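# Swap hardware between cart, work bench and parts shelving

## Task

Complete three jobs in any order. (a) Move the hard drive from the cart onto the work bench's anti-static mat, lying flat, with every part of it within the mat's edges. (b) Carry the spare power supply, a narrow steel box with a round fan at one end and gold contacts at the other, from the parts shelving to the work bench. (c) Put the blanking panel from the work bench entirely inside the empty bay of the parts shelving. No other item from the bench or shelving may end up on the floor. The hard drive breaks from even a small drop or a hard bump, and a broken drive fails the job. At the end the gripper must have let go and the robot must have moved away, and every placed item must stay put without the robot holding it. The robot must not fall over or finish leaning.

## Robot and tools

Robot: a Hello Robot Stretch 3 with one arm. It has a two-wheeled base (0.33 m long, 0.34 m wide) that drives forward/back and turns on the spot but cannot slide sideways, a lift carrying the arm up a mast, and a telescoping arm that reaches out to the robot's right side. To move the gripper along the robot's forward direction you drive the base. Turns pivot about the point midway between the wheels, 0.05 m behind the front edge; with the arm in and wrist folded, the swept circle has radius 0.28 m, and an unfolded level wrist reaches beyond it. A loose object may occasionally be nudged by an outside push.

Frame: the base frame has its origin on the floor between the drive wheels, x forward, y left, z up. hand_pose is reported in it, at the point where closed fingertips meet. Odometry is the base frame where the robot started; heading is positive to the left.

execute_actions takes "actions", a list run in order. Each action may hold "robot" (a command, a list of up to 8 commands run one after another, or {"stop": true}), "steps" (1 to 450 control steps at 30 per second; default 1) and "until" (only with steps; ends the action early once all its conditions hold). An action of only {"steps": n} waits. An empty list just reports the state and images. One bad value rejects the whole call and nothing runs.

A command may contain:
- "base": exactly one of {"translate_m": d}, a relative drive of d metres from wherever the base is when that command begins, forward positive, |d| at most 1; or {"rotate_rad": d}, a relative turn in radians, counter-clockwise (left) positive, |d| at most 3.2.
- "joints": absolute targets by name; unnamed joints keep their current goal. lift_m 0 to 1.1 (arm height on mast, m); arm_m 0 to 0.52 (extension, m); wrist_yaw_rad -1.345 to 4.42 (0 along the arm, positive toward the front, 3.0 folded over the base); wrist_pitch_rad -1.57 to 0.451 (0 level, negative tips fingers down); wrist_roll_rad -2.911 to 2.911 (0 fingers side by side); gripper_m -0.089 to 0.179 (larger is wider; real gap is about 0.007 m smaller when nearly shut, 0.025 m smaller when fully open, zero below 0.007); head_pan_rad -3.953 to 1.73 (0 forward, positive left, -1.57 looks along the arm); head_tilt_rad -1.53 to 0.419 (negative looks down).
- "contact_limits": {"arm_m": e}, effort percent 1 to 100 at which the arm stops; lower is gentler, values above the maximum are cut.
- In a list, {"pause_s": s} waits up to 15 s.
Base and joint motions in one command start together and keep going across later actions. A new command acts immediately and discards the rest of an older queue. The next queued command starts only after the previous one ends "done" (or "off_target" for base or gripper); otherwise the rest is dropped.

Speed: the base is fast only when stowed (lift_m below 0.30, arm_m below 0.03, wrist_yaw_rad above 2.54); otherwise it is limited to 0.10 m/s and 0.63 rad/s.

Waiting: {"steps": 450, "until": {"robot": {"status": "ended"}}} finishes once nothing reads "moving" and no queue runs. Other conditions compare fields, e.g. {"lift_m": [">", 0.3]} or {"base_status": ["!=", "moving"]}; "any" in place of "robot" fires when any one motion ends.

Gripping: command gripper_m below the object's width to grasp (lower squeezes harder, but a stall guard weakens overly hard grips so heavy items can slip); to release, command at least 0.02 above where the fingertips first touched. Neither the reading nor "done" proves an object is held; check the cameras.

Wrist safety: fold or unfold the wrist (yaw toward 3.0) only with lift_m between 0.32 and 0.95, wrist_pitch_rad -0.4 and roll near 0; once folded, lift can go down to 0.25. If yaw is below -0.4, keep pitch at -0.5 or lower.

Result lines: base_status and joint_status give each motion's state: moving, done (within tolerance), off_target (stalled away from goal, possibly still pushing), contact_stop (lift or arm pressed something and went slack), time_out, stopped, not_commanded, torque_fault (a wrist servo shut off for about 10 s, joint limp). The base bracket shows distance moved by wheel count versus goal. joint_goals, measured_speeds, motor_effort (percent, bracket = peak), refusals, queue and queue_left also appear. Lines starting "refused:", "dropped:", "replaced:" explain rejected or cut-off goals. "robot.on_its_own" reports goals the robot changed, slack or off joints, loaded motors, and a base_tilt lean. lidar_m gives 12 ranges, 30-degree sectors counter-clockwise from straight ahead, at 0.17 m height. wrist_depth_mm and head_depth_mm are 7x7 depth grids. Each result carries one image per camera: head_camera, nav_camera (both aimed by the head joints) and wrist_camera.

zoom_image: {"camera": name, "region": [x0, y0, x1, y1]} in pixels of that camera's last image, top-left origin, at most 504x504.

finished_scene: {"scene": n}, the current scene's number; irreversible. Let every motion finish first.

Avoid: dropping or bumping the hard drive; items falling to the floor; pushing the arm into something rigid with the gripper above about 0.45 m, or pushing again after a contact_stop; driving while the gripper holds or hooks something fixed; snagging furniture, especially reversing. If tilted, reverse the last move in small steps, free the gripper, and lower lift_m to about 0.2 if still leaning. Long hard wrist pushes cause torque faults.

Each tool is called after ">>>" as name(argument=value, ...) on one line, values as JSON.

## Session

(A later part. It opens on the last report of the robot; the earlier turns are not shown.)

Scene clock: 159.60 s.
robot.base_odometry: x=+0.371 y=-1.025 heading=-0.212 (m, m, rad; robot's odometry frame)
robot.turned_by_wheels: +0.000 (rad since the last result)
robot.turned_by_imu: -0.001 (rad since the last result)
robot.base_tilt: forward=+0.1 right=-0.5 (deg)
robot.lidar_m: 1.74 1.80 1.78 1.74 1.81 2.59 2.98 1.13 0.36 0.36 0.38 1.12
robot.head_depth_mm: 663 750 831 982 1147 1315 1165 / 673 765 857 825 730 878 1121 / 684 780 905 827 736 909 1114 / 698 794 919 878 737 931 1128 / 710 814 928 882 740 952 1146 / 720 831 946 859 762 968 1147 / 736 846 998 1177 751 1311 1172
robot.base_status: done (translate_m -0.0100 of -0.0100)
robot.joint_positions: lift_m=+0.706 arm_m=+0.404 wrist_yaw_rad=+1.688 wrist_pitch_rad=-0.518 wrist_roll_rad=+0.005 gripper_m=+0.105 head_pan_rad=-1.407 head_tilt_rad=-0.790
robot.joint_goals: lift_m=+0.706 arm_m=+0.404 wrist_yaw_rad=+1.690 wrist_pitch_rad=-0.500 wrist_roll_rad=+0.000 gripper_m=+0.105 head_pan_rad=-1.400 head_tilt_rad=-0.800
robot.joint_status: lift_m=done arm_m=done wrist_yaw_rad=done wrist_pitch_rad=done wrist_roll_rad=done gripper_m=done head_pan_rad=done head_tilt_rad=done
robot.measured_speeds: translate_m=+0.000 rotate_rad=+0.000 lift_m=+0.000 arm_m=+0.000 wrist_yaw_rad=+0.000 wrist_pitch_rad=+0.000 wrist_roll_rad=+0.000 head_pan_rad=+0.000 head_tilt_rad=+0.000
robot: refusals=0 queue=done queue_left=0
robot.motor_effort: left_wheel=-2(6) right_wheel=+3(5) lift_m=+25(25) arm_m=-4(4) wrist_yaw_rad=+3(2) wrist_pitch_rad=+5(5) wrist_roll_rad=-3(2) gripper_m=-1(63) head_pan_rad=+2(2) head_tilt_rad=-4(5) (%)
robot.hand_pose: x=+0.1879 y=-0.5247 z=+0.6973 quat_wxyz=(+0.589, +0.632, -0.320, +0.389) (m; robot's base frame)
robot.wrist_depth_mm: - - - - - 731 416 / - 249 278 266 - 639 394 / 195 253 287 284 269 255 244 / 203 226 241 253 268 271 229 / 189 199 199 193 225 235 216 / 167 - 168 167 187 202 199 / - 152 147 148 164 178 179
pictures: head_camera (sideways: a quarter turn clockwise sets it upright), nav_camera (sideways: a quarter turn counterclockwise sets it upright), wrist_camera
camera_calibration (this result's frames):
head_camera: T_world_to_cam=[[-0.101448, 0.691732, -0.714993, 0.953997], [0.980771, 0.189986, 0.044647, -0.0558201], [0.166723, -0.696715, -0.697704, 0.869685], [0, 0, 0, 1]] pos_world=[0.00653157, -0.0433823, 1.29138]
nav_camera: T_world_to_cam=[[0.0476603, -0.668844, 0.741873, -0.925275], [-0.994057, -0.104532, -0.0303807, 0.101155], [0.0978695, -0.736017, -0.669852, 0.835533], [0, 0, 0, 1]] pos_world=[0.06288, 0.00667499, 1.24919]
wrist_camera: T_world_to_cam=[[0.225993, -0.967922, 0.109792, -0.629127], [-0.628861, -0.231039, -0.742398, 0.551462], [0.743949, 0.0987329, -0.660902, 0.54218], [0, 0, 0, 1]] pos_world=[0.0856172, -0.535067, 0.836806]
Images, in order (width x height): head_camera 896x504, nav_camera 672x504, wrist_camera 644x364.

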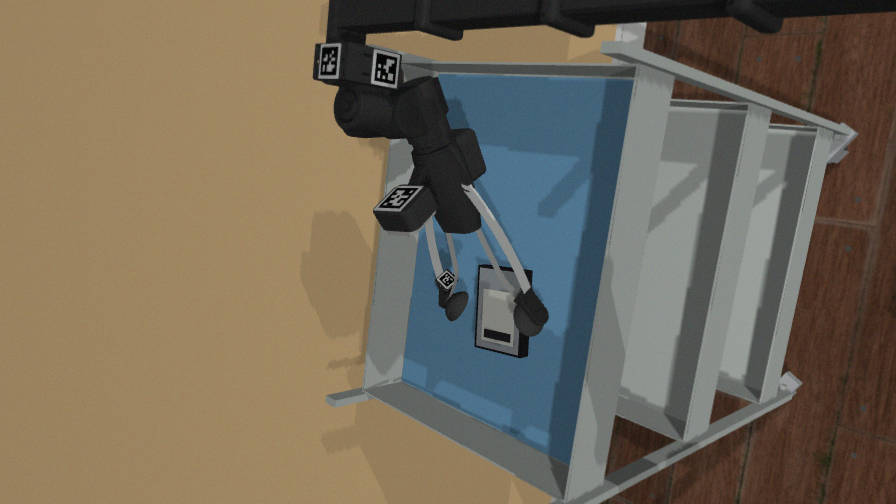

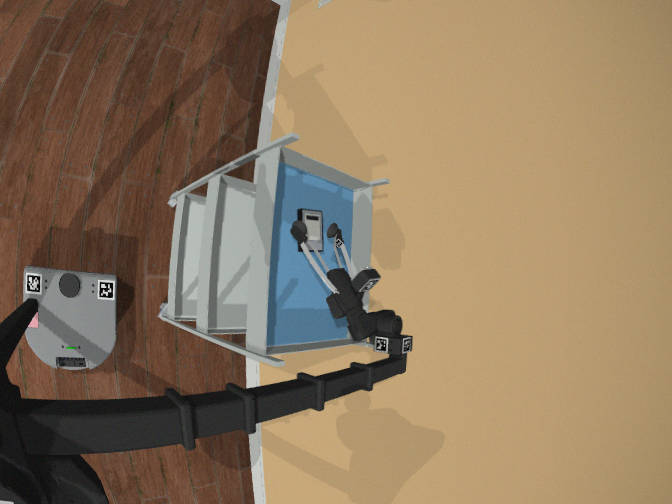

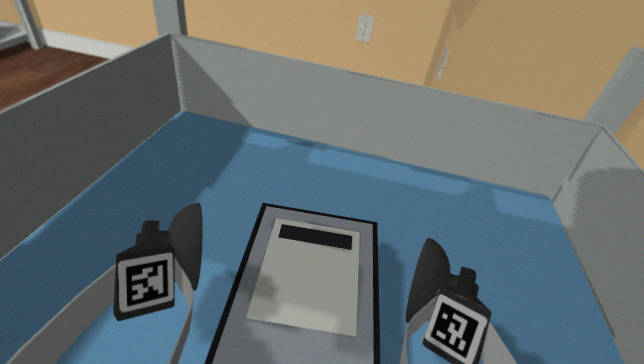

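>>> execute_actions(actions=[{"robot":[{"joints":{"lift_m":0.694}}],"steps":450,"until":{"robot":{"status":"ended"}}}])

>>> zoom_image(camera="head_camera", region=[380, 200, 620, 400])

Scene clock: 165.00 s.
robot.base_odometry: x=+0.371 y=-1.025 heading=-0.212 (m, m, rad; robot's odometry frame)
robot.turned_by_wheels: +0.000 (rad since the last result)
robot.turned_by_imu: -0.001 (rad since the last result)
robot.base_tilt: forward=+0.2 right=-0.5 (deg)
robot.lidar_m: 1.74 1.80 1.78 1.74 1.80 2.59 2.99 1.12 0.36 0.36 0.38 1.12
robot.head_depth_mm: 664 750 842 977 1148 1293 1151 / 674 766 865 829 732 877 1125 / 683 782 907 854 737 908 1106 / 696 798 921 874 738 933 1130 / 710 815 931 880 741 949 1151 / 719 831 957 862 759 964 1153 / 736 847 999 1159 751 1309 1173
robot.base_status: done (translate_m -0.0100 of -0.0100)
robot.joint_positions: lift_m=+0.694 arm_m=+0.404 wrist_yaw_rad=+1.689 wrist_pitch_rad=-0.512 wrist_roll_rad=+0.005 gripper_m=+0.105 head_pan_rad=-1.407 head_tilt_rad=-0.790
robot.joint_goals: lift_m=+0.694 arm_m=+0.404 wrist_yaw_rad=+1.690 wrist_pitch_rad=-0.500 wrist_roll_rad=+0.000 gripper_m=+0.105 head_pan_rad=-1.400 head_tilt_rad=-0.800
robot.joint_status: lift_m=done arm_m=done wrist_yaw_rad=done wrist_pitch_rad=done wrist_roll_rad=done gripper_m=done head_pan_rad=done head_tilt_rad=done
robot.measured_speeds: translate_m=+0.000 rotate_rad=+0.000 lift_m=+0.000 arm_m=+0.000 wrist_yaw_rad=+0.000 wrist_pitch_rad=+0.000 wrist_roll_rad=+0.000 head_pan_rad=+0.000 head_tilt_rad=+0.000
robot: refusals=0 queue=done queue_left=0
robot.motor_effort: left_wheel=-2(2) right_wheel=+7(6) lift_m=+22(26) arm_m=-4(5) wrist_yaw_rad=+1(3) wrist_pitch_rad=+3(5) wrist_roll_rad=-2(3) gripper_m=+0(1) head_pan_rad=+2(2) head_tilt_rad=-4(4) (%)
robot.hand_pose: x=+0.1888 y=-0.5244 z=+0.6868 quat_wxyz=(+0.588, +0.631, -0.322, +0.391) (m; robot's base frame)
robot.wrist_depth_mm: - - - - - 727 415 / 199 243 277 261 253 570 396 / 194 244 275 279 268 252 235 / 197 215 226 238 252 263 229 / 177 187 186 180 210 222 214 / 157 - 156 155 175 190 190 / - 143 135 137 154 167 170
pictures: head_camera (sideways: a quarter turn clockwise sets it upright), nav_camera (sideways: a quarter turn counterclockwise sets it upright), wrist_camera
camera_calibration (this result's frames):
head_camera: T_world_to_cam=[[-0.101448, 0.691732, -0.714993, 0.953997], [0.980771, 0.189986, 0.044647, -0.0558201], [0.166723, -0.696715, -0.697704, 0.869685], [0, 0, 0, 1]] pos_world=[0.00653157, -0.0433823, 1.29138]
nav_camera: T_world_to_cam=[[0.0476603, -0.668844, 0.741873, -0.925275], [-0.994057, -0.104532, -0.0303807, 0.101155], [0.0978695, -0.736016, -0.669852, 0.835533], [0, 0, 0, 1]] pos_world=[0.06288, 0.00667499, 1.24919]
wrist_camera: T_world_to_cam=[[0.226321, -0.967763, 0.110513, -0.628325], [-0.623759, -0.231136, -0.746659, 0.546226], [0.748133, 0.100052, -0.655962, 0.531006], [0, 0, 0, 1]] pos_world=[0.085654, -0.534945, 0.825603]
Images, in order (width x height): head_camera 896x504, nav_camera 672x504, wrist_camera 644x364.

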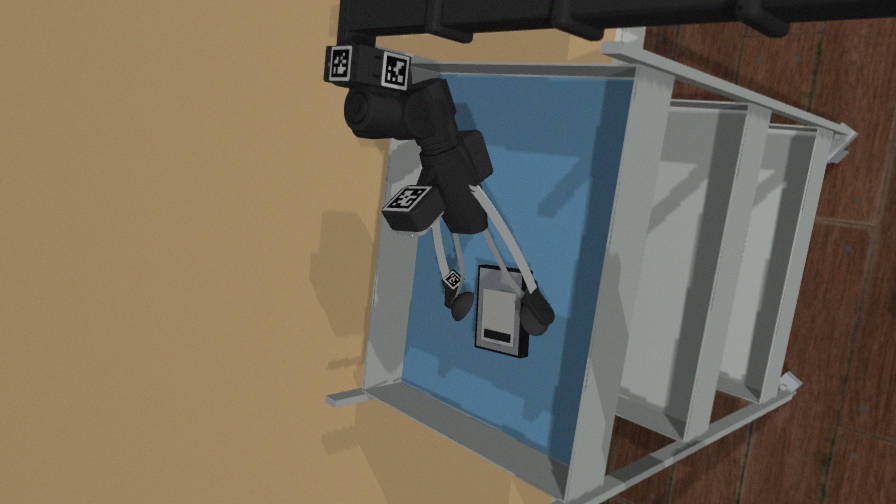

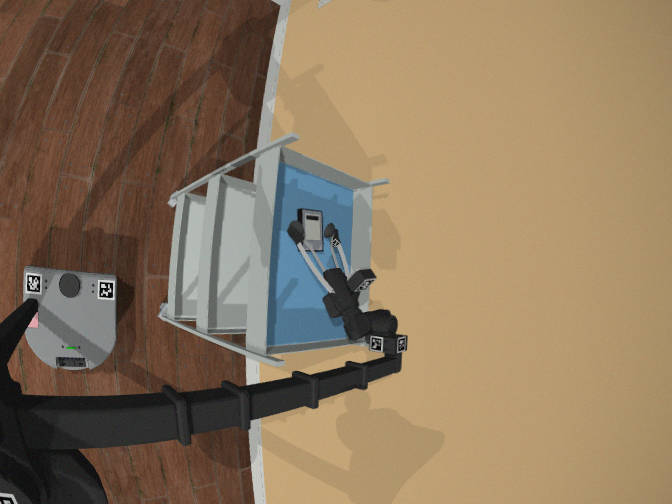

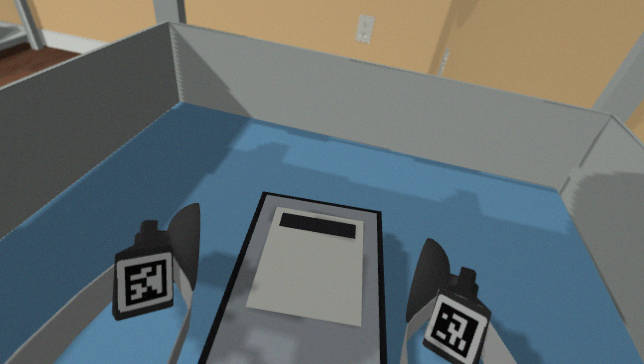

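Region (380, 200, 620, 400) of head_camera's 896x504 image, scaled by 2.100, with more detail than that image has.

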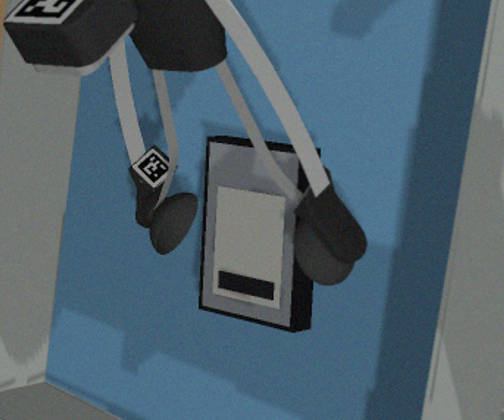

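>>> execute_actions(actions=[{"robot":[{"joints":{"lift_m":0.691}},{"joints":{"gripper_m":0.05}}],"steps":200,"until":{"robot":{"status":"ended"}}},{"steps":15}])

>>> zoom_image(camera="head_camera", region=[380, 200, 620, 400])

Scene clock: 170.93 s.
robot.base_odometry: x=+0.371 y=-1.025 heading=-0.212 (m, m, rad; robot's odometry frame)
robot.turned_by_wheels: +0.000 (rad since the last result)
robot.turned_by_imu: +0.000 (rad since the last result)
robot.base_tilt: forward=-0.1 right=-0.5 (deg)
robot.lidar_m: 1.73 1.79 1.77 1.74 1.80 2.59 2.99 1.13 0.37 0.36 0.38 1.12
robot.head_depth_mm: 665 752 845 990 1145 1292 1140 / 674 767 866 823 732 875 1121 / 686 781 909 855 735 908 1106 / 700 797 924 896 735 931 1129 / 710 814 928 879 743 952 1148 / 726 827 945 859 762 963 1154 / 737 846 995 1168 752 1314 1176
robot.base_status: done (translate_m -0.0100 of -0.0100)
robot.joint_positions: lift_m=+0.692 arm_m=+0.404 wrist_yaw_rad=+1.699 wrist_pitch_rad=-0.493 wrist_roll_rad=+0.005 gripper_m=+0.051 head_pan_rad=-1.407 head_tilt_rad=-0.790
robot.joint_goals: lift_m=+0.691 arm_m=+0.404 wrist_yaw_rad=+1.690 wrist_pitch_rad=-0.500 wrist_roll_rad=+0.000 gripper_m=+0.050 head_pan_rad=-1.400 head_tilt_rad=-0.800
robot.joint_status: lift_m=done arm_m=done wrist_yaw_rad=done wrist_pitch_rad=done wrist_roll_rad=done gripper_m=done head_pan_rad=done head_tilt_rad=done
robot.measured_speeds: translate_m=+0.000 rotate_rad=+0.000 lift_m=+0.000 arm_m=+0.000 wrist_yaw_rad=+0.000 wrist_pitch_rad=+0.000 wrist_roll_rad=+0.000 head_pan_rad=+0.000 head_tilt_rad=+0.000
robot: refusals=0 queue=done queue_left=0
robot.motor_effort: left_wheel=-1(4) right_wheel=+3(15) lift_m=+22(23) arm_m=-4(4) wrist_yaw_rad=-11(11) wrist_pitch_rad=-2(3) wrist_roll_rad=-3(3) gripper_m=-13(94) head_pan_rad=+2(3) head_tilt_rad=-4(5) (%)
robot.hand_pose: x=+0.1912 y=-0.5218 z=+0.6877 quat_wxyz=(+0.582, +0.630, -0.324, +0.399) (m; robot's base frame)
robot.wrist_depth_mm: - - - - - 746 427 / - 236 276 259 259 638 406 / 190 245 280 280 266 249 234 / 197 217 229 242 256 265 234 / 180 187 183 182 216 224 218 / 157 163 152 157 171 190 194 / 143 142 134 137 151 166 172
pictures: head_camera (sideways: a quarter turn clockwise sets it upright), nav_camera (sideways: a quarter turn counterclockwise sets it upright), wrist_camera
camera_calibration (this result's frames):
head_camera: T_world_to_cam=[[-0.101448, 0.691732, -0.714993, 0.953997], [0.980771, 0.189986, 0.044647, -0.0558201], [0.166723, -0.696715, -0.697704, 0.869685], [0, 0, 0, 1]] pos_world=[0.00653156, -0.0433823, 1.29138]
nav_camera: T_world_to_cam=[[0.0476602, -0.668844, 0.741873, -0.925275], [-0.994057, -0.104532, -0.0303807, 0.101155], [0.0978694, -0.736016, -0.669852, 0.835533], [0, 0, 0, 1]] pos_world=[0.06288, 0.00667499, 1.24919]
wrist_camera: T_world_to_cam=[[0.233965, -0.965781, 0.111926, -0.62786], [-0.607812, -0.235145, -0.758466, 0.55197], [0.758831, 0.109425, -0.642029, 0.522861], [0, 0, 0, 1]] pos_world=[0.0856284, -0.533796, 0.824617]
Images, in order (width x height): head_camera 896x504, nav_camera 672x504, wrist_camera 644x364.

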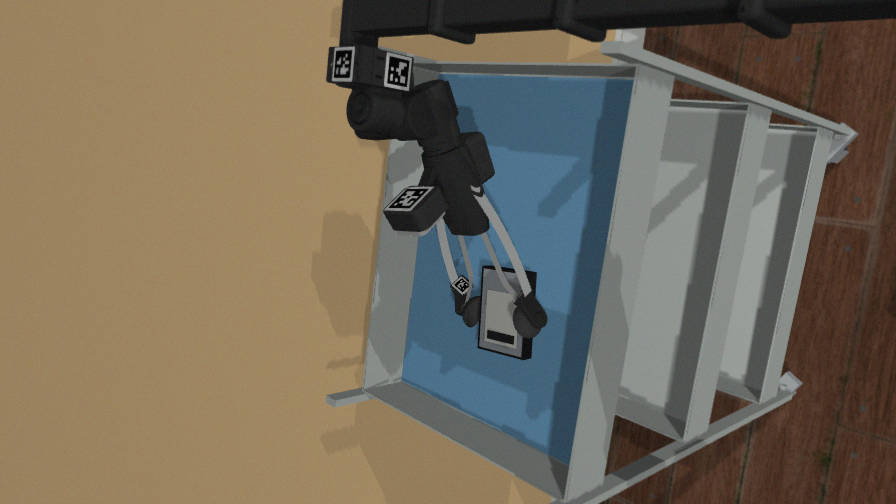

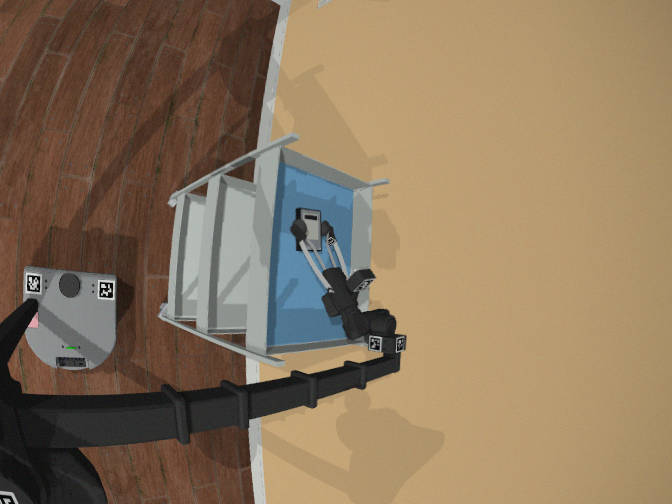

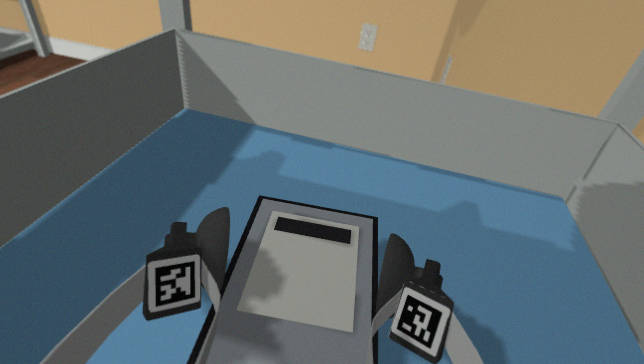

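Region (380, 200, 620, 400) of head_camera's 896x504 image, scaled by 2.100, with more detail than that image has.

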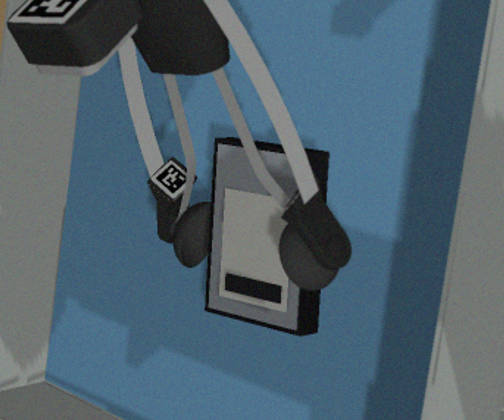

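>>> execute_actions(actions=[{"robot":[{"joints":{"lift_m":0.702}}],"steps":200,"until":{"robot":{"status":"ended"}}},{"steps":30}])

>>> zoom_image(camera="head_camera", region=[380, 200, 620, 400])

>>> zoom_image(camera="wrist_camera", region=[120, 160, 480, 364])

Scene clock: 182.47 s.
robot.base_odometry: x=+0.371 y=-1.025 heading=-0.212 (m, m, rad; robot's odometry frame)
robot.turned_by_wheels: +0.000 (rad since the last result)
robot.turned_by_imu: -0.001 (rad since the last result)
robot.base_tilt: forward=+0.3 right=-0.5 (deg)
robot.lidar_m: 1.73 1.80 1.77 1.74 1.80 2.58 2.98 1.13 0.37 0.36 0.38 1.12
robot.head_depth_mm: 664 753 837 977 1147 1288 1152 / 673 766 861 826 732 875 1128 / 685 780 906 829 737 911 1114 / 698 797 924 887 739 931 1135 / 710 814 926 878 739 953 1143 / 722 830 948 864 758 964 1154 / 737 846 1001 1162 753 1314 1173
robot.base_status: done (translate_m -0.0100 of -0.0100)
robot.joint_positions: lift_m=+0.702 arm_m=+0.404 wrist_yaw_rad=+1.693 wrist_pitch_rad=-0.526 wrist_roll_rad=+0.005 gripper_m=+0.051 head_pan_rad=-1.407 head_tilt_rad=-0.790
robot.joint_goals: lift_m=+0.702 arm_m=+0.404 wrist_yaw_rad=+1.690 wrist_pitch_rad=-0.500 wrist_roll_rad=+0.000 gripper_m=+0.050 head_pan_rad=-1.400 head_tilt_rad=-0.800
robot.joint_status: lift_m=done arm_m=done wrist_yaw_rad=done wrist_pitch_rad=done wrist_roll_rad=done gripper_m=done head_pan_rad=done head_tilt_rad=done
robot.measured_speeds: translate_m=+0.000 rotate_rad=+0.000 lift_m=+0.000 arm_m=+0.000 wrist_yaw_rad=+0.000 wrist_pitch_rad=+0.000 wrist_roll_rad=+0.000 head_pan_rad=+0.000 head_tilt_rad=+0.000
robot: refusals=0 queue=done queue_left=0
robot.motor_effort: left_wheel=+0(1) right_wheel=+1(3) lift_m=+50(53) arm_m=-3(4) wrist_yaw_rad=-3(11) wrist_pitch_rad=+8(8) wrist_roll_rad=-3(3) gripper_m=-11(13) head_pan_rad=+3(2) head_tilt_rad=-4(4) (%)
robot.hand_pose: x=+0.1866 y=-0.5238 z=+0.6907 quat_wxyz=(+0.590, +0.634, -0.316, +0.388) (m; robot's base frame)
robot.wrist_depth_mm: - - - - - 743 418 / - 241 281 264 255 597 399 / 194 246 276 280 271 254 236 / 198 217 229 240 254 265 230 / 181 188 184 182 215 224 216 / 159 167 151 157 177 192 194 / 145 145 135 138 - 169 174
pictures: head_camera (sideways: a quarter turn clockwise sets it upright), nav_camera (sideways: a quarter turn counterclockwise sets it upright), wrist_camera
camera_calibration (this result's frames):
head_camera: T_world_to_cam=[[-0.101448, 0.691732, -0.714993, 0.953997], [0.980771, 0.189986, 0.044647, -0.0558201], [0.166723, -0.696715, -0.697704, 0.869685], [0, 0, 0, 1]] pos_world=[0.00653157, -0.0433823, 1.29138]
nav_camera: T_world_to_cam=[[0.0476603, -0.668844, 0.741873, -0.925275], [-0.994057, -0.104532, -0.0303807, 0.101155], [0.0978695, -0.736016, -0.669852, 0.835533], [0, 0, 0, 1]] pos_world=[0.06288, 0.00667499, 1.24919]
wrist_camera: T_world_to_cam=[[0.230982, -0.966894, 0.10846, -0.62673], [-0.633756, -0.234099, -0.737259, 0.541744], [0.738241, 0.101557, -0.666848, 0.545362], [0, 0, 0, 1]] pos_world=[0.0854878, -0.534544, 0.831054]
Images, in order (width x height): head_camera 896x504, nav_camera 672x504, wrist_camera 644x364.

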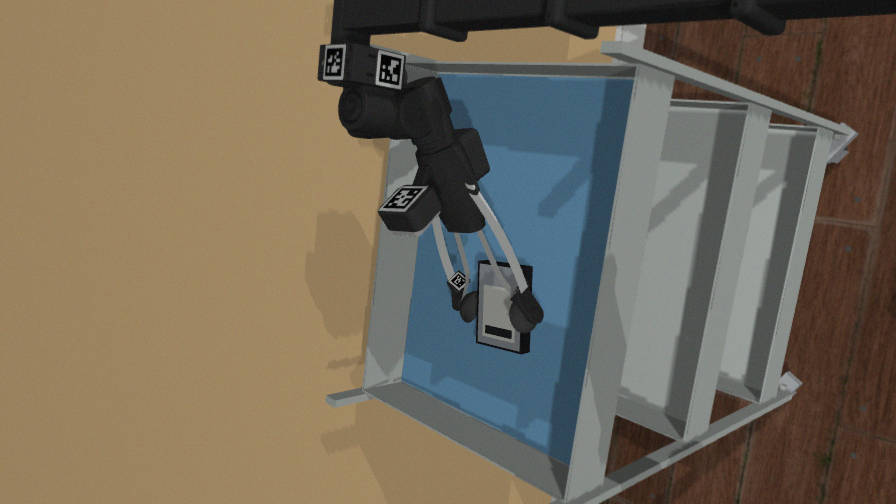

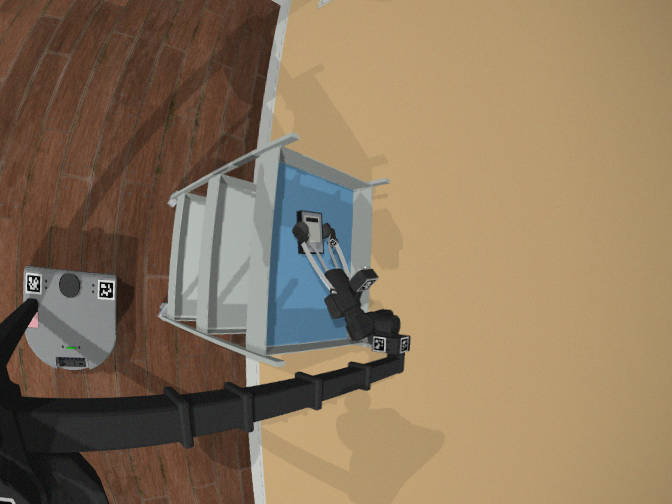

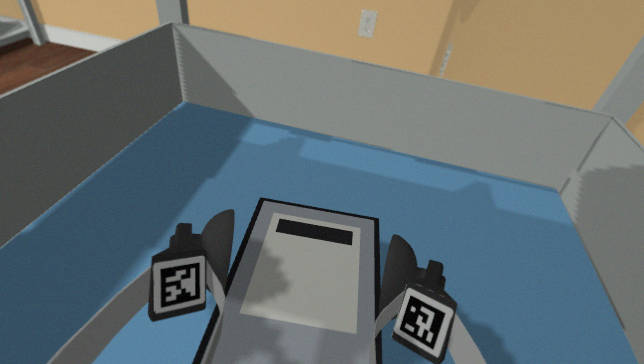

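Region (380, 200, 620, 400) of head_camera's 896x504 image, scaled by 2.100, with more detail than that image has.

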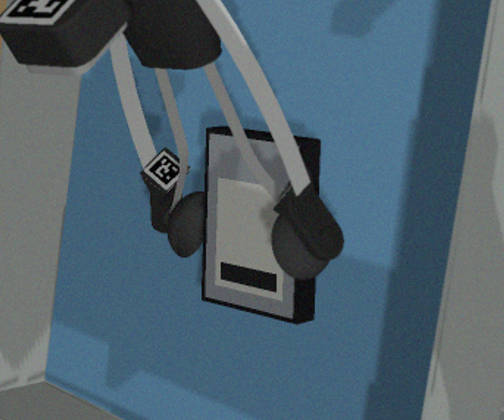

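Region (120, 160, 480, 364) of wrist_camera's 644x364 image, scaled by 1.400; it fills the top 286 rows of this view, and the rest is white.

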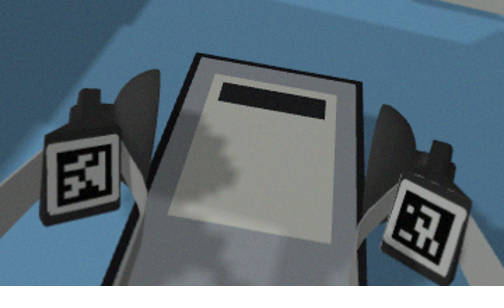

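>>> execute_actions(actions=[])

>>> zoom_image(camera="wrist_camera", region=[120, 160, 480, 364])

Scene clock: 196.83 s.
robot.base_odometry: x=+0.371 y=-1.025 heading=-0.212 (m, m, rad; robot's odometry frame)
robot.turned_by_wheels: +0.000 (rad since the last result)
robot.turned_by_imu: +0.000 (rad since the last result)
robot.base_tilt: forward=+0.0 right=-0.3 (deg)
robot.lidar_m: 1.74 1.80 1.78 1.74 1.81 2.58 2.98 1.13 0.36 0.36 0.38 1.12
robot.head_depth_mm: 663 752 840 982 1155 1307 1159 / 675 769 857 825 734 876 1129 / 686 780 907 831 735 908 1106 / 699 797 926 888 737 931 1124 / 709 810 923 880 739 955 1152 / 724 828 946 858 758 965 1155 / 734 846 1002 1166 752 1308 1177
robot.base_status: done (translate_m -0.0100 of -0.0100)
robot.joint_positions: lift_m=+0.702 arm_m=+0.404 wrist_yaw_rad=+1.693 wrist_pitch_rad=-0.526 wrist_roll_rad=+0.005 gripper_m=+0.051 head_pan_rad=-1.407 head_tilt_rad=-0.790
robot.joint_goals: lift_m=+0.702 arm_m=+0.404 wrist_yaw_rad=+1.690 wrist_pitch_rad=-0.500 wrist_roll_rad=+0.000 gripper_m=+0.050 head_pan_rad=-1.400 head_tilt_rad=-0.800
robot.joint_status: lift_m=done arm_m=done wrist_yaw_rad=done wrist_pitch_rad=done wrist_roll_rad=done gripper_m=done head_pan_rad=done head_tilt_rad=done
robot.measured_speeds: translate_m=+0.000 rotate_rad=+0.000 lift_m=+0.000 arm_m=+0.000 wrist_yaw_rad=+0.000 wrist_pitch_rad=+0.000 wrist_roll_rad=+0.000 head_pan_rad=+0.000 head_tilt_rad=+0.000
robot: refusals=0 queue=done queue_left=0
robot.motor_effort: left_wheel=-1(1) right_wheel=+2(2) lift_m=+51(50) arm_m=-3(3) wrist_yaw_rad=-3(3) wrist_pitch_rad=+7(7) wrist_roll_rad=-3(3) gripper_m=-11(11) head_pan_rad=+2(2) head_tilt_rad=-4(4) (%)
robot.hand_pose: x=+0.1866 y=-0.5238 z=+0.6907 quat_wxyz=(+0.590, +0.634, -0.316, +0.388) (m; robot's base frame)
robot.wrist_depth_mm: - - - - - 737 420 / - 240 280 264 255 604 399 / 193 246 276 280 272 253 236 / 199 217 229 242 255 265 229 / 181 189 184 182 215 225 216 / 159 166 151 157 177 192 194 / 145 145 135 138 - 170 174
pictures: head_camera (sideways: a quarter turn clockwise sets it upright), nav_camera (sideways: a quarter turn counterclockwise sets it upright), wrist_camera
camera_calibration (this result's frames):
head_camera: T_world_to_cam=[[-0.101448, 0.691732, -0.714993, 0.953997], [0.980771, 0.189986, 0.044647, -0.0558201], [0.166723, -0.696715, -0.697704, 0.869685], [0, 0, 0, 1]] pos_world=[0.00653156, -0.0433823, 1.29138]
nav_camera: T_world_to_cam=[[0.0476601, -0.668844, 0.741873, -0.925275], [-0.994057, -0.104532, -0.0303807, 0.101155], [0.0978693, -0.736017, -0.669852, 0.835533], [0, 0, 0, 1]] pos_world=[0.06288, 0.00667498, 1.24919]
wrist_camera: T_world_to_cam=[[0.230982, -0.966894, 0.108459, -0.62673], [-0.633756, -0.234099, -0.737259, 0.541744], [0.738241, 0.101557, -0.666848, 0.545362], [0, 0, 0, 1]] pos_world=[0.0854878, -0.534544, 0.831054]
Images, in order (width x height): head_camera 896x504, nav_camera 672x504, wrist_camera 644x364.

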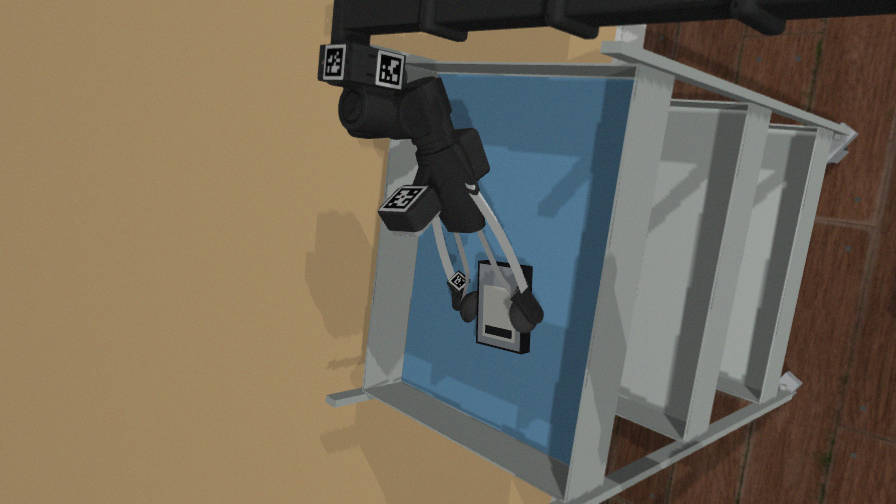

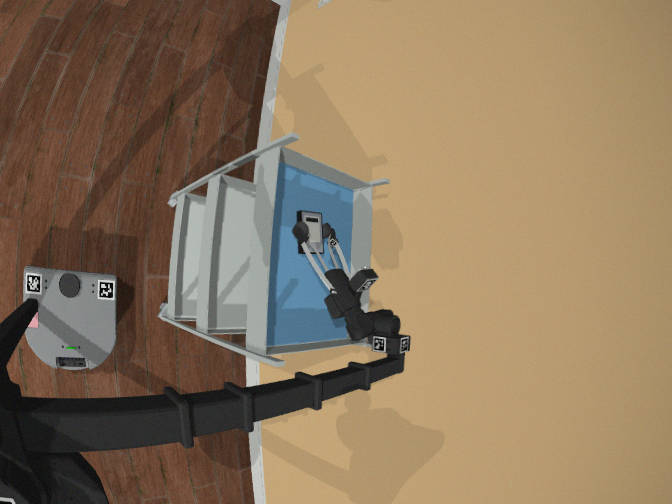

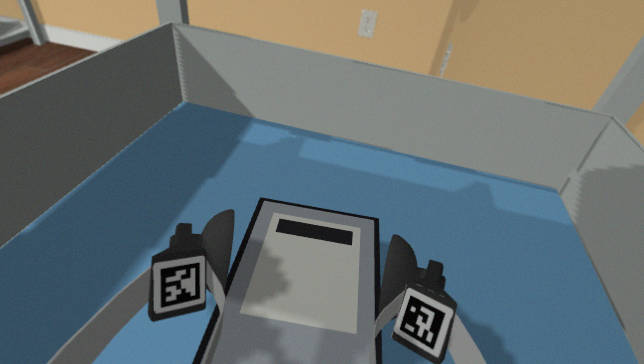

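Region (120, 160, 480, 364) of wrist_camera's 644x364 image, scaled by 1.400; it fills the top 286 rows of this view, and the rest is white.

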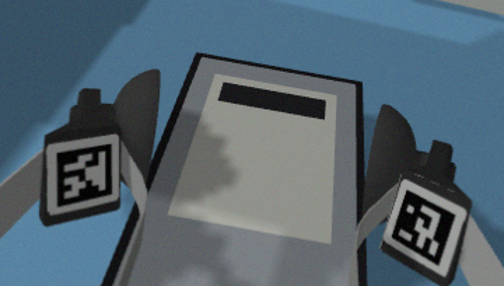

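>>> execute_actions(actions=[{"robot":[{"joints":{"lift_m":0.707}},{"joints":{"arm_m":0.37,"wrist_yaw_rad":1.57}},{"base":{"translate_m":0.03}},{"joints":{"lift_m":0.703}},{"joints":{"lift_m":0.709}}],"steps":300,"until":{"robot":{"status":"ended"}}}])

>>> zoom_image(camera="wrist_camera", region=[120, 160, 480, 364])

>>> zoom_image(camera="head_camera", region=[380, 200, 620, 400])

Scene clock: 209.30 s.
robot.base_odometry: x=+0.401 y=-1.031 heading=-0.212 (m, m, rad; robot's odometry frame)
robot.turned_by_wheels: +0.000 (rad since the last result)
robot.turned_by_imu: -0.001 (rad since the last result)
robot.base_tilt: forward=+0.0 right=-0.5 (deg)
robot.lidar_m: 1.71 1.77 1.75 1.74 1.80 2.61 3.02 1.13 0.37 0.36 0.38 1.11
robot.head_depth_mm: 663 753 844 824 706 1006 1156 / 673 764 869 828 731 874 1102 / 684 781 906 867 735 911 1114 / 697 794 921 888 735 932 1129 / 706 809 927 878 740 954 1149 / 722 831 966 861 761 974 1157 / 735 845 998 1207 746 1317 1173
robot.base_status: done (translate_m +0.0300 of +0.0300)
robot.joint_positions: lift_m=+0.709 arm_m=+0.370 wrist_yaw_rad=+1.570 wrist_pitch_rad=-0.530 wrist_roll_rad=+0.005 gripper_m=+0.051 head_pan_rad=-1.407 head_tilt_rad=-0.790
robot.joint_goals: lift_m=+0.709 arm_m=+0.370 wrist_yaw_rad=+1.570 wrist_pitch_rad=-0.500 wrist_roll_rad=+0.000 gripper_m=+0.050 head_pan_rad=-1.400 head_tilt_rad=-0.800
robot.joint_status: lift_m=done arm_m=done wrist_yaw_rad=done wrist_pitch_rad=done wrist_roll_rad=done gripper_m=done head_pan_rad=done head_tilt_rad=done
robot.measured_speeds: translate_m=+0.000 rotate_rad=+0.000 lift_m=+0.000 arm_m=+0.000 wrist_yaw_rad=+0.000 wrist_pitch_rad=+0.000 wrist_roll_rad=+0.000 head_pan_rad=+0.000 head_tilt_rad=+0.000
robot: refusals=0 queue=done queue_left=0
robot.motor_effort: left_wheel=-1(2) right_wheel=+3(11) lift_m=+51(53) arm_m=-5(5) wrist_yaw_rad=+0(10) wrist_pitch_rad=+9(9) wrist_roll_rad=-3(3) gripper_m=-11(10) head_pan_rad=+2(2) head_tilt_rad=-4(5) (%)
robot.hand_pose: x=+0.1875 y=-0.5156 z=+0.6968 quat_wxyz=(+0.613, +0.614, -0.353, +0.350) (m; robot's base frame)
robot.wrist_depth_mm: - - - - - 570 366 / - 235 239 - - 544 358 / 192 253 261 253 244 240 234 / 195 223 238 249 260 260 224 / 187 196 191 188 224 233 218 / 166 173 152 158 182 199 200 / 151 151 133 136 - 177 180
pictures: head_camera (sideways: a quarter turn clockwise sets it upright), nav_camera (sideways: a quarter turn counterclockwise sets it upright), wrist_camera
camera_calibration (this result's frames):
head_camera: T_world_to_cam=[[-0.101449, 0.691732, -0.714993, 0.953997], [0.980771, 0.189988, 0.044647, -0.0558201], [0.166724, -0.696715, -0.697704, 0.869685], [0, 0, 0, 1]] pos_world=[0.00653163, -0.0433823, 1.29138]
nav_camera: T_world_to_cam=[[0.0476613, -0.668844, 0.741873, -0.925275], [-0.994057, -0.104534, -0.0303807, 0.101155], [0.0978706, -0.736016, -0.669852, 0.835533], [0, 0, 0, 1]] pos_world=[0.06288, 0.00667508, 1.24919]
wrist_camera: T_world_to_cam=[[0.111415, -0.987869, 0.108176, -0.607814], [-0.660792, -0.154946, -0.734401, 0.592623], [0.742254, 0.0103415, -0.670039, 0.50238], [0, 0, 0, 1]] pos_world=[0.0864266, -0.513811, 0.837588]
Images, in order (width x height): head_camera 896x504, nav_camera 672x504, wrist_camera 644x364.

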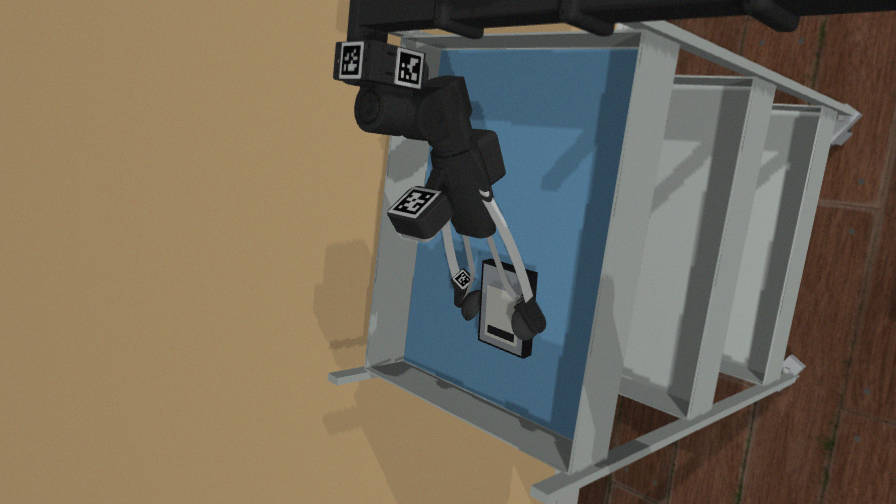

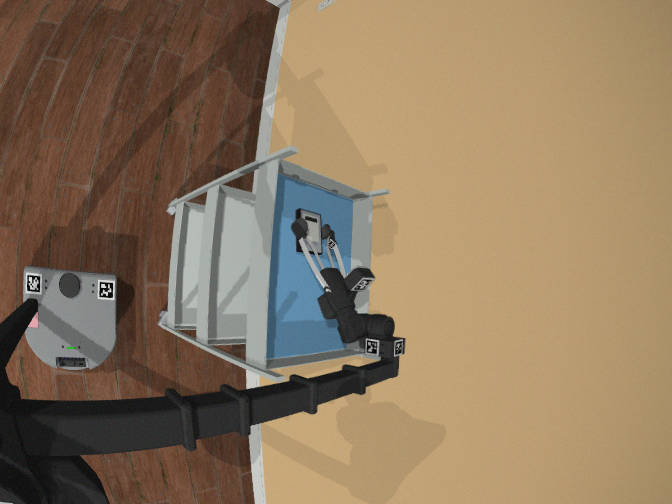

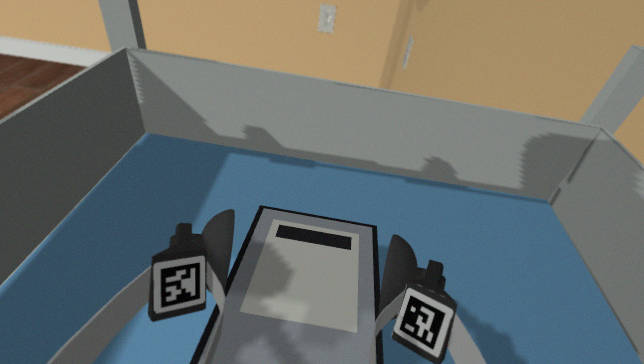

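Region (120, 160, 480, 364) of wrist_camera's 644x364 image, scaled by 1.400; it fills the top 286 rows of this view, and the rest is white.

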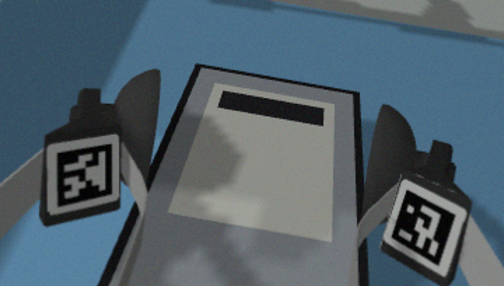

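Region (380, 200, 620, 400) of head_camera's 896x504 image, scaled by 2.100, with more detail than that image has.

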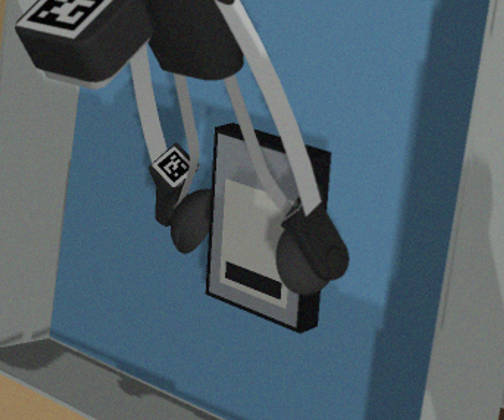

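>>> execute_actions(actions=[{"robot":[{"joints":{"lift_m":0.693}},{"joints":{"gripper_m":0.105}},{"joints":{"lift_m":0.697}},{"base":{"translate_m":0.016}},{"joints":{"lift_m":0.692}}],"steps":300,"until":{"robot":{"status":"ended"}}}])

>>> zoom_image(camera="head_camera", region=[380, 200, 620, 400])

Scene clock: 220.97 s.
robot.base_odometry: x=+0.416 y=-1.035 heading=-0.212 (m, m, rad; robot's odometry frame)
robot.turned_by_wheels: +0.000 (rad since the last result)
robot.turned_by_imu: -0.001 (rad since the last result)
robot.base_tilt: forward=-0.1 right=-0.7 (deg)
robot.lidar_m: 1.69 1.75 1.74 1.75 1.80 2.63 3.02 1.12 0.38 0.36 0.38 1.12
robot.head_depth_mm: 662 752 858 842 732 781 1139 / 674 765 876 824 735 875 1105 / 684 779 904 877 732 912 1111 / 695 794 926 885 738 936 1124 / 708 809 931 877 740 953 1144 / 722 829 967 881 749 974 1158 / 733 845 996 1209 1385 1335 1180
robot.base_status: done (translate_m +0.0160 of +0.0160)
robot.joint_positions: lift_m=+0.693 arm_m=+0.370 wrist_yaw_rad=+1.570 wrist_pitch_rad=-0.505 wrist_roll_rad=+0.005 gripper_m=+0.105 head_pan_rad=-1.407 head_tilt_rad=-0.790
robot.joint_goals: lift_m=+0.692 arm_m=+0.370 wrist_yaw_rad=+1.570 wrist_pitch_rad=-0.500 wrist_roll_rad=+0.000 gripper_m=+0.105 head_pan_rad=-1.400 head_tilt_rad=-0.800
robot.joint_status: lift_m=done arm_m=done wrist_yaw_rad=done wrist_pitch_rad=done wrist_roll_rad=done gripper_m=done head_pan_rad=done head_tilt_rad=done
robot.measured_speeds: translate_m=+0.000 rotate_rad=+0.000 lift_m=+0.000 arm_m=+0.000 wrist_yaw_rad=+0.000 wrist_pitch_rad=+0.000 wrist_roll_rad=+0.000 head_pan_rad=+0.000 head_tilt_rad=+0.000
robot: refusals=0 queue=done queue_left=0
robot.motor_effort: left_wheel=-3(8) right_wheel=+9(25) lift_m=+21(50) arm_m=-5(4) wrist_yaw_rad=+1(7) wrist_pitch_rad=+2(9) wrist_roll_rad=-3(3) gripper_m=+0(92) head_pan_rad=+2(3) head_tilt_rad=-4(5) (%)
robot.hand_pose: x=+0.1912 y=-0.5156 z=+0.6862 quat_wxyz=(+0.609, +0.610, -0.361, +0.357) (m; robot's base frame)
robot.wrist_depth_mm: - - - - - 561 369 / 199 218 221 - - 543 355 / 189 239 238 230 224 220 215 / 193 214 226 239 242 241 223 / 177 186 185 180 212 222 215 / 157 - 154 155 174 191 193 / - 142 133 136 153 167 170
pictures: head_camera (sideways: a quarter turn clockwise sets it upright), nav_camera (sideways: a quarter turn counterclockwise sets it upright), wrist_camera
camera_calibration (this result's frames):
head_camera: T_world_to_cam=[[-0.101452, 0.691731, -0.714993, 0.953997], [0.98077, 0.189992, 0.044647, -0.0558201], [0.166727, -0.696714, -0.697704, 0.869685], [0, 0, 0, 1]] pos_world=[0.00653183, -0.0433823, 1.29138]
nav_camera: T_world_to_cam=[[0.0476644, -0.668844, 0.741873, -0.925275], [-0.994057, -0.104538, -0.0303807, 0.101155], [0.097874, -0.736016, -0.669852, 0.835533], [0, 0, 0, 1]] pos_world=[0.06288, 0.00667534, 1.24919]
wrist_camera: T_world_to_cam=[[0.108442, -0.987886, 0.111003, -0.608486], [-0.641884, -0.154847, -0.751004, 0.59516], [0.759095, 0.0101891, -0.6509, 0.476055], [0, 0, 0, 1]] pos_world=[0.0866381, -0.513807, 0.824376]
Images, in order (width x height): head_camera 896x504, nav_camera 672x504, wrist_camera 644x364.

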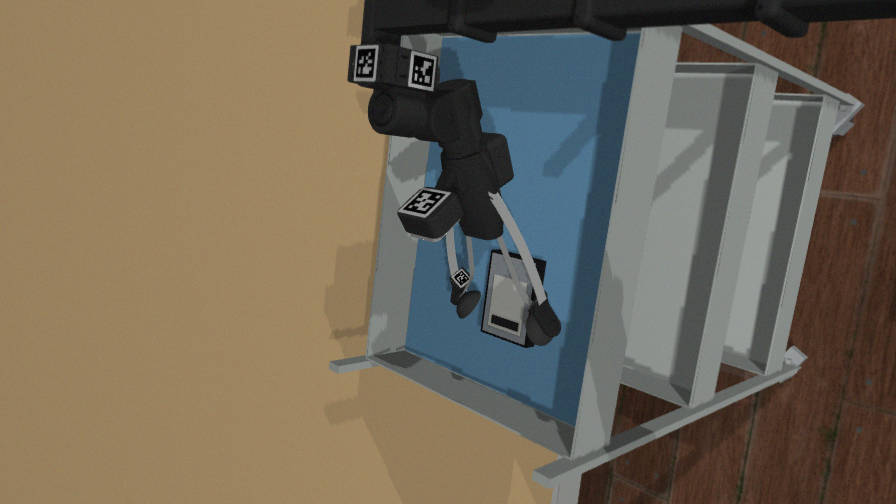

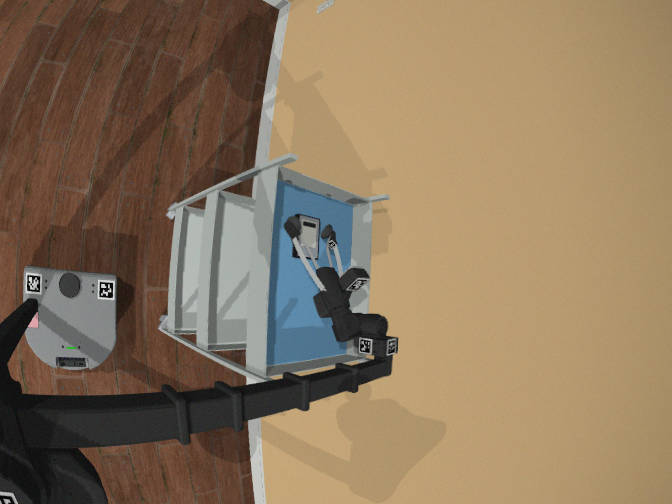

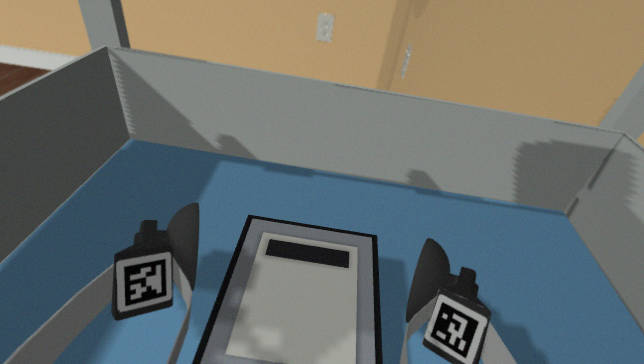

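Region (380, 200, 620, 400) of head_camera's 896x504 image, scaled by 2.100, with more detail than that image has.

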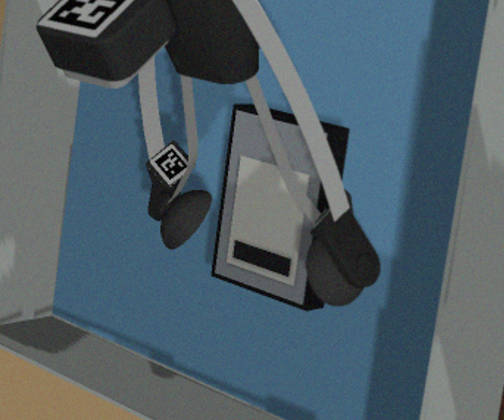

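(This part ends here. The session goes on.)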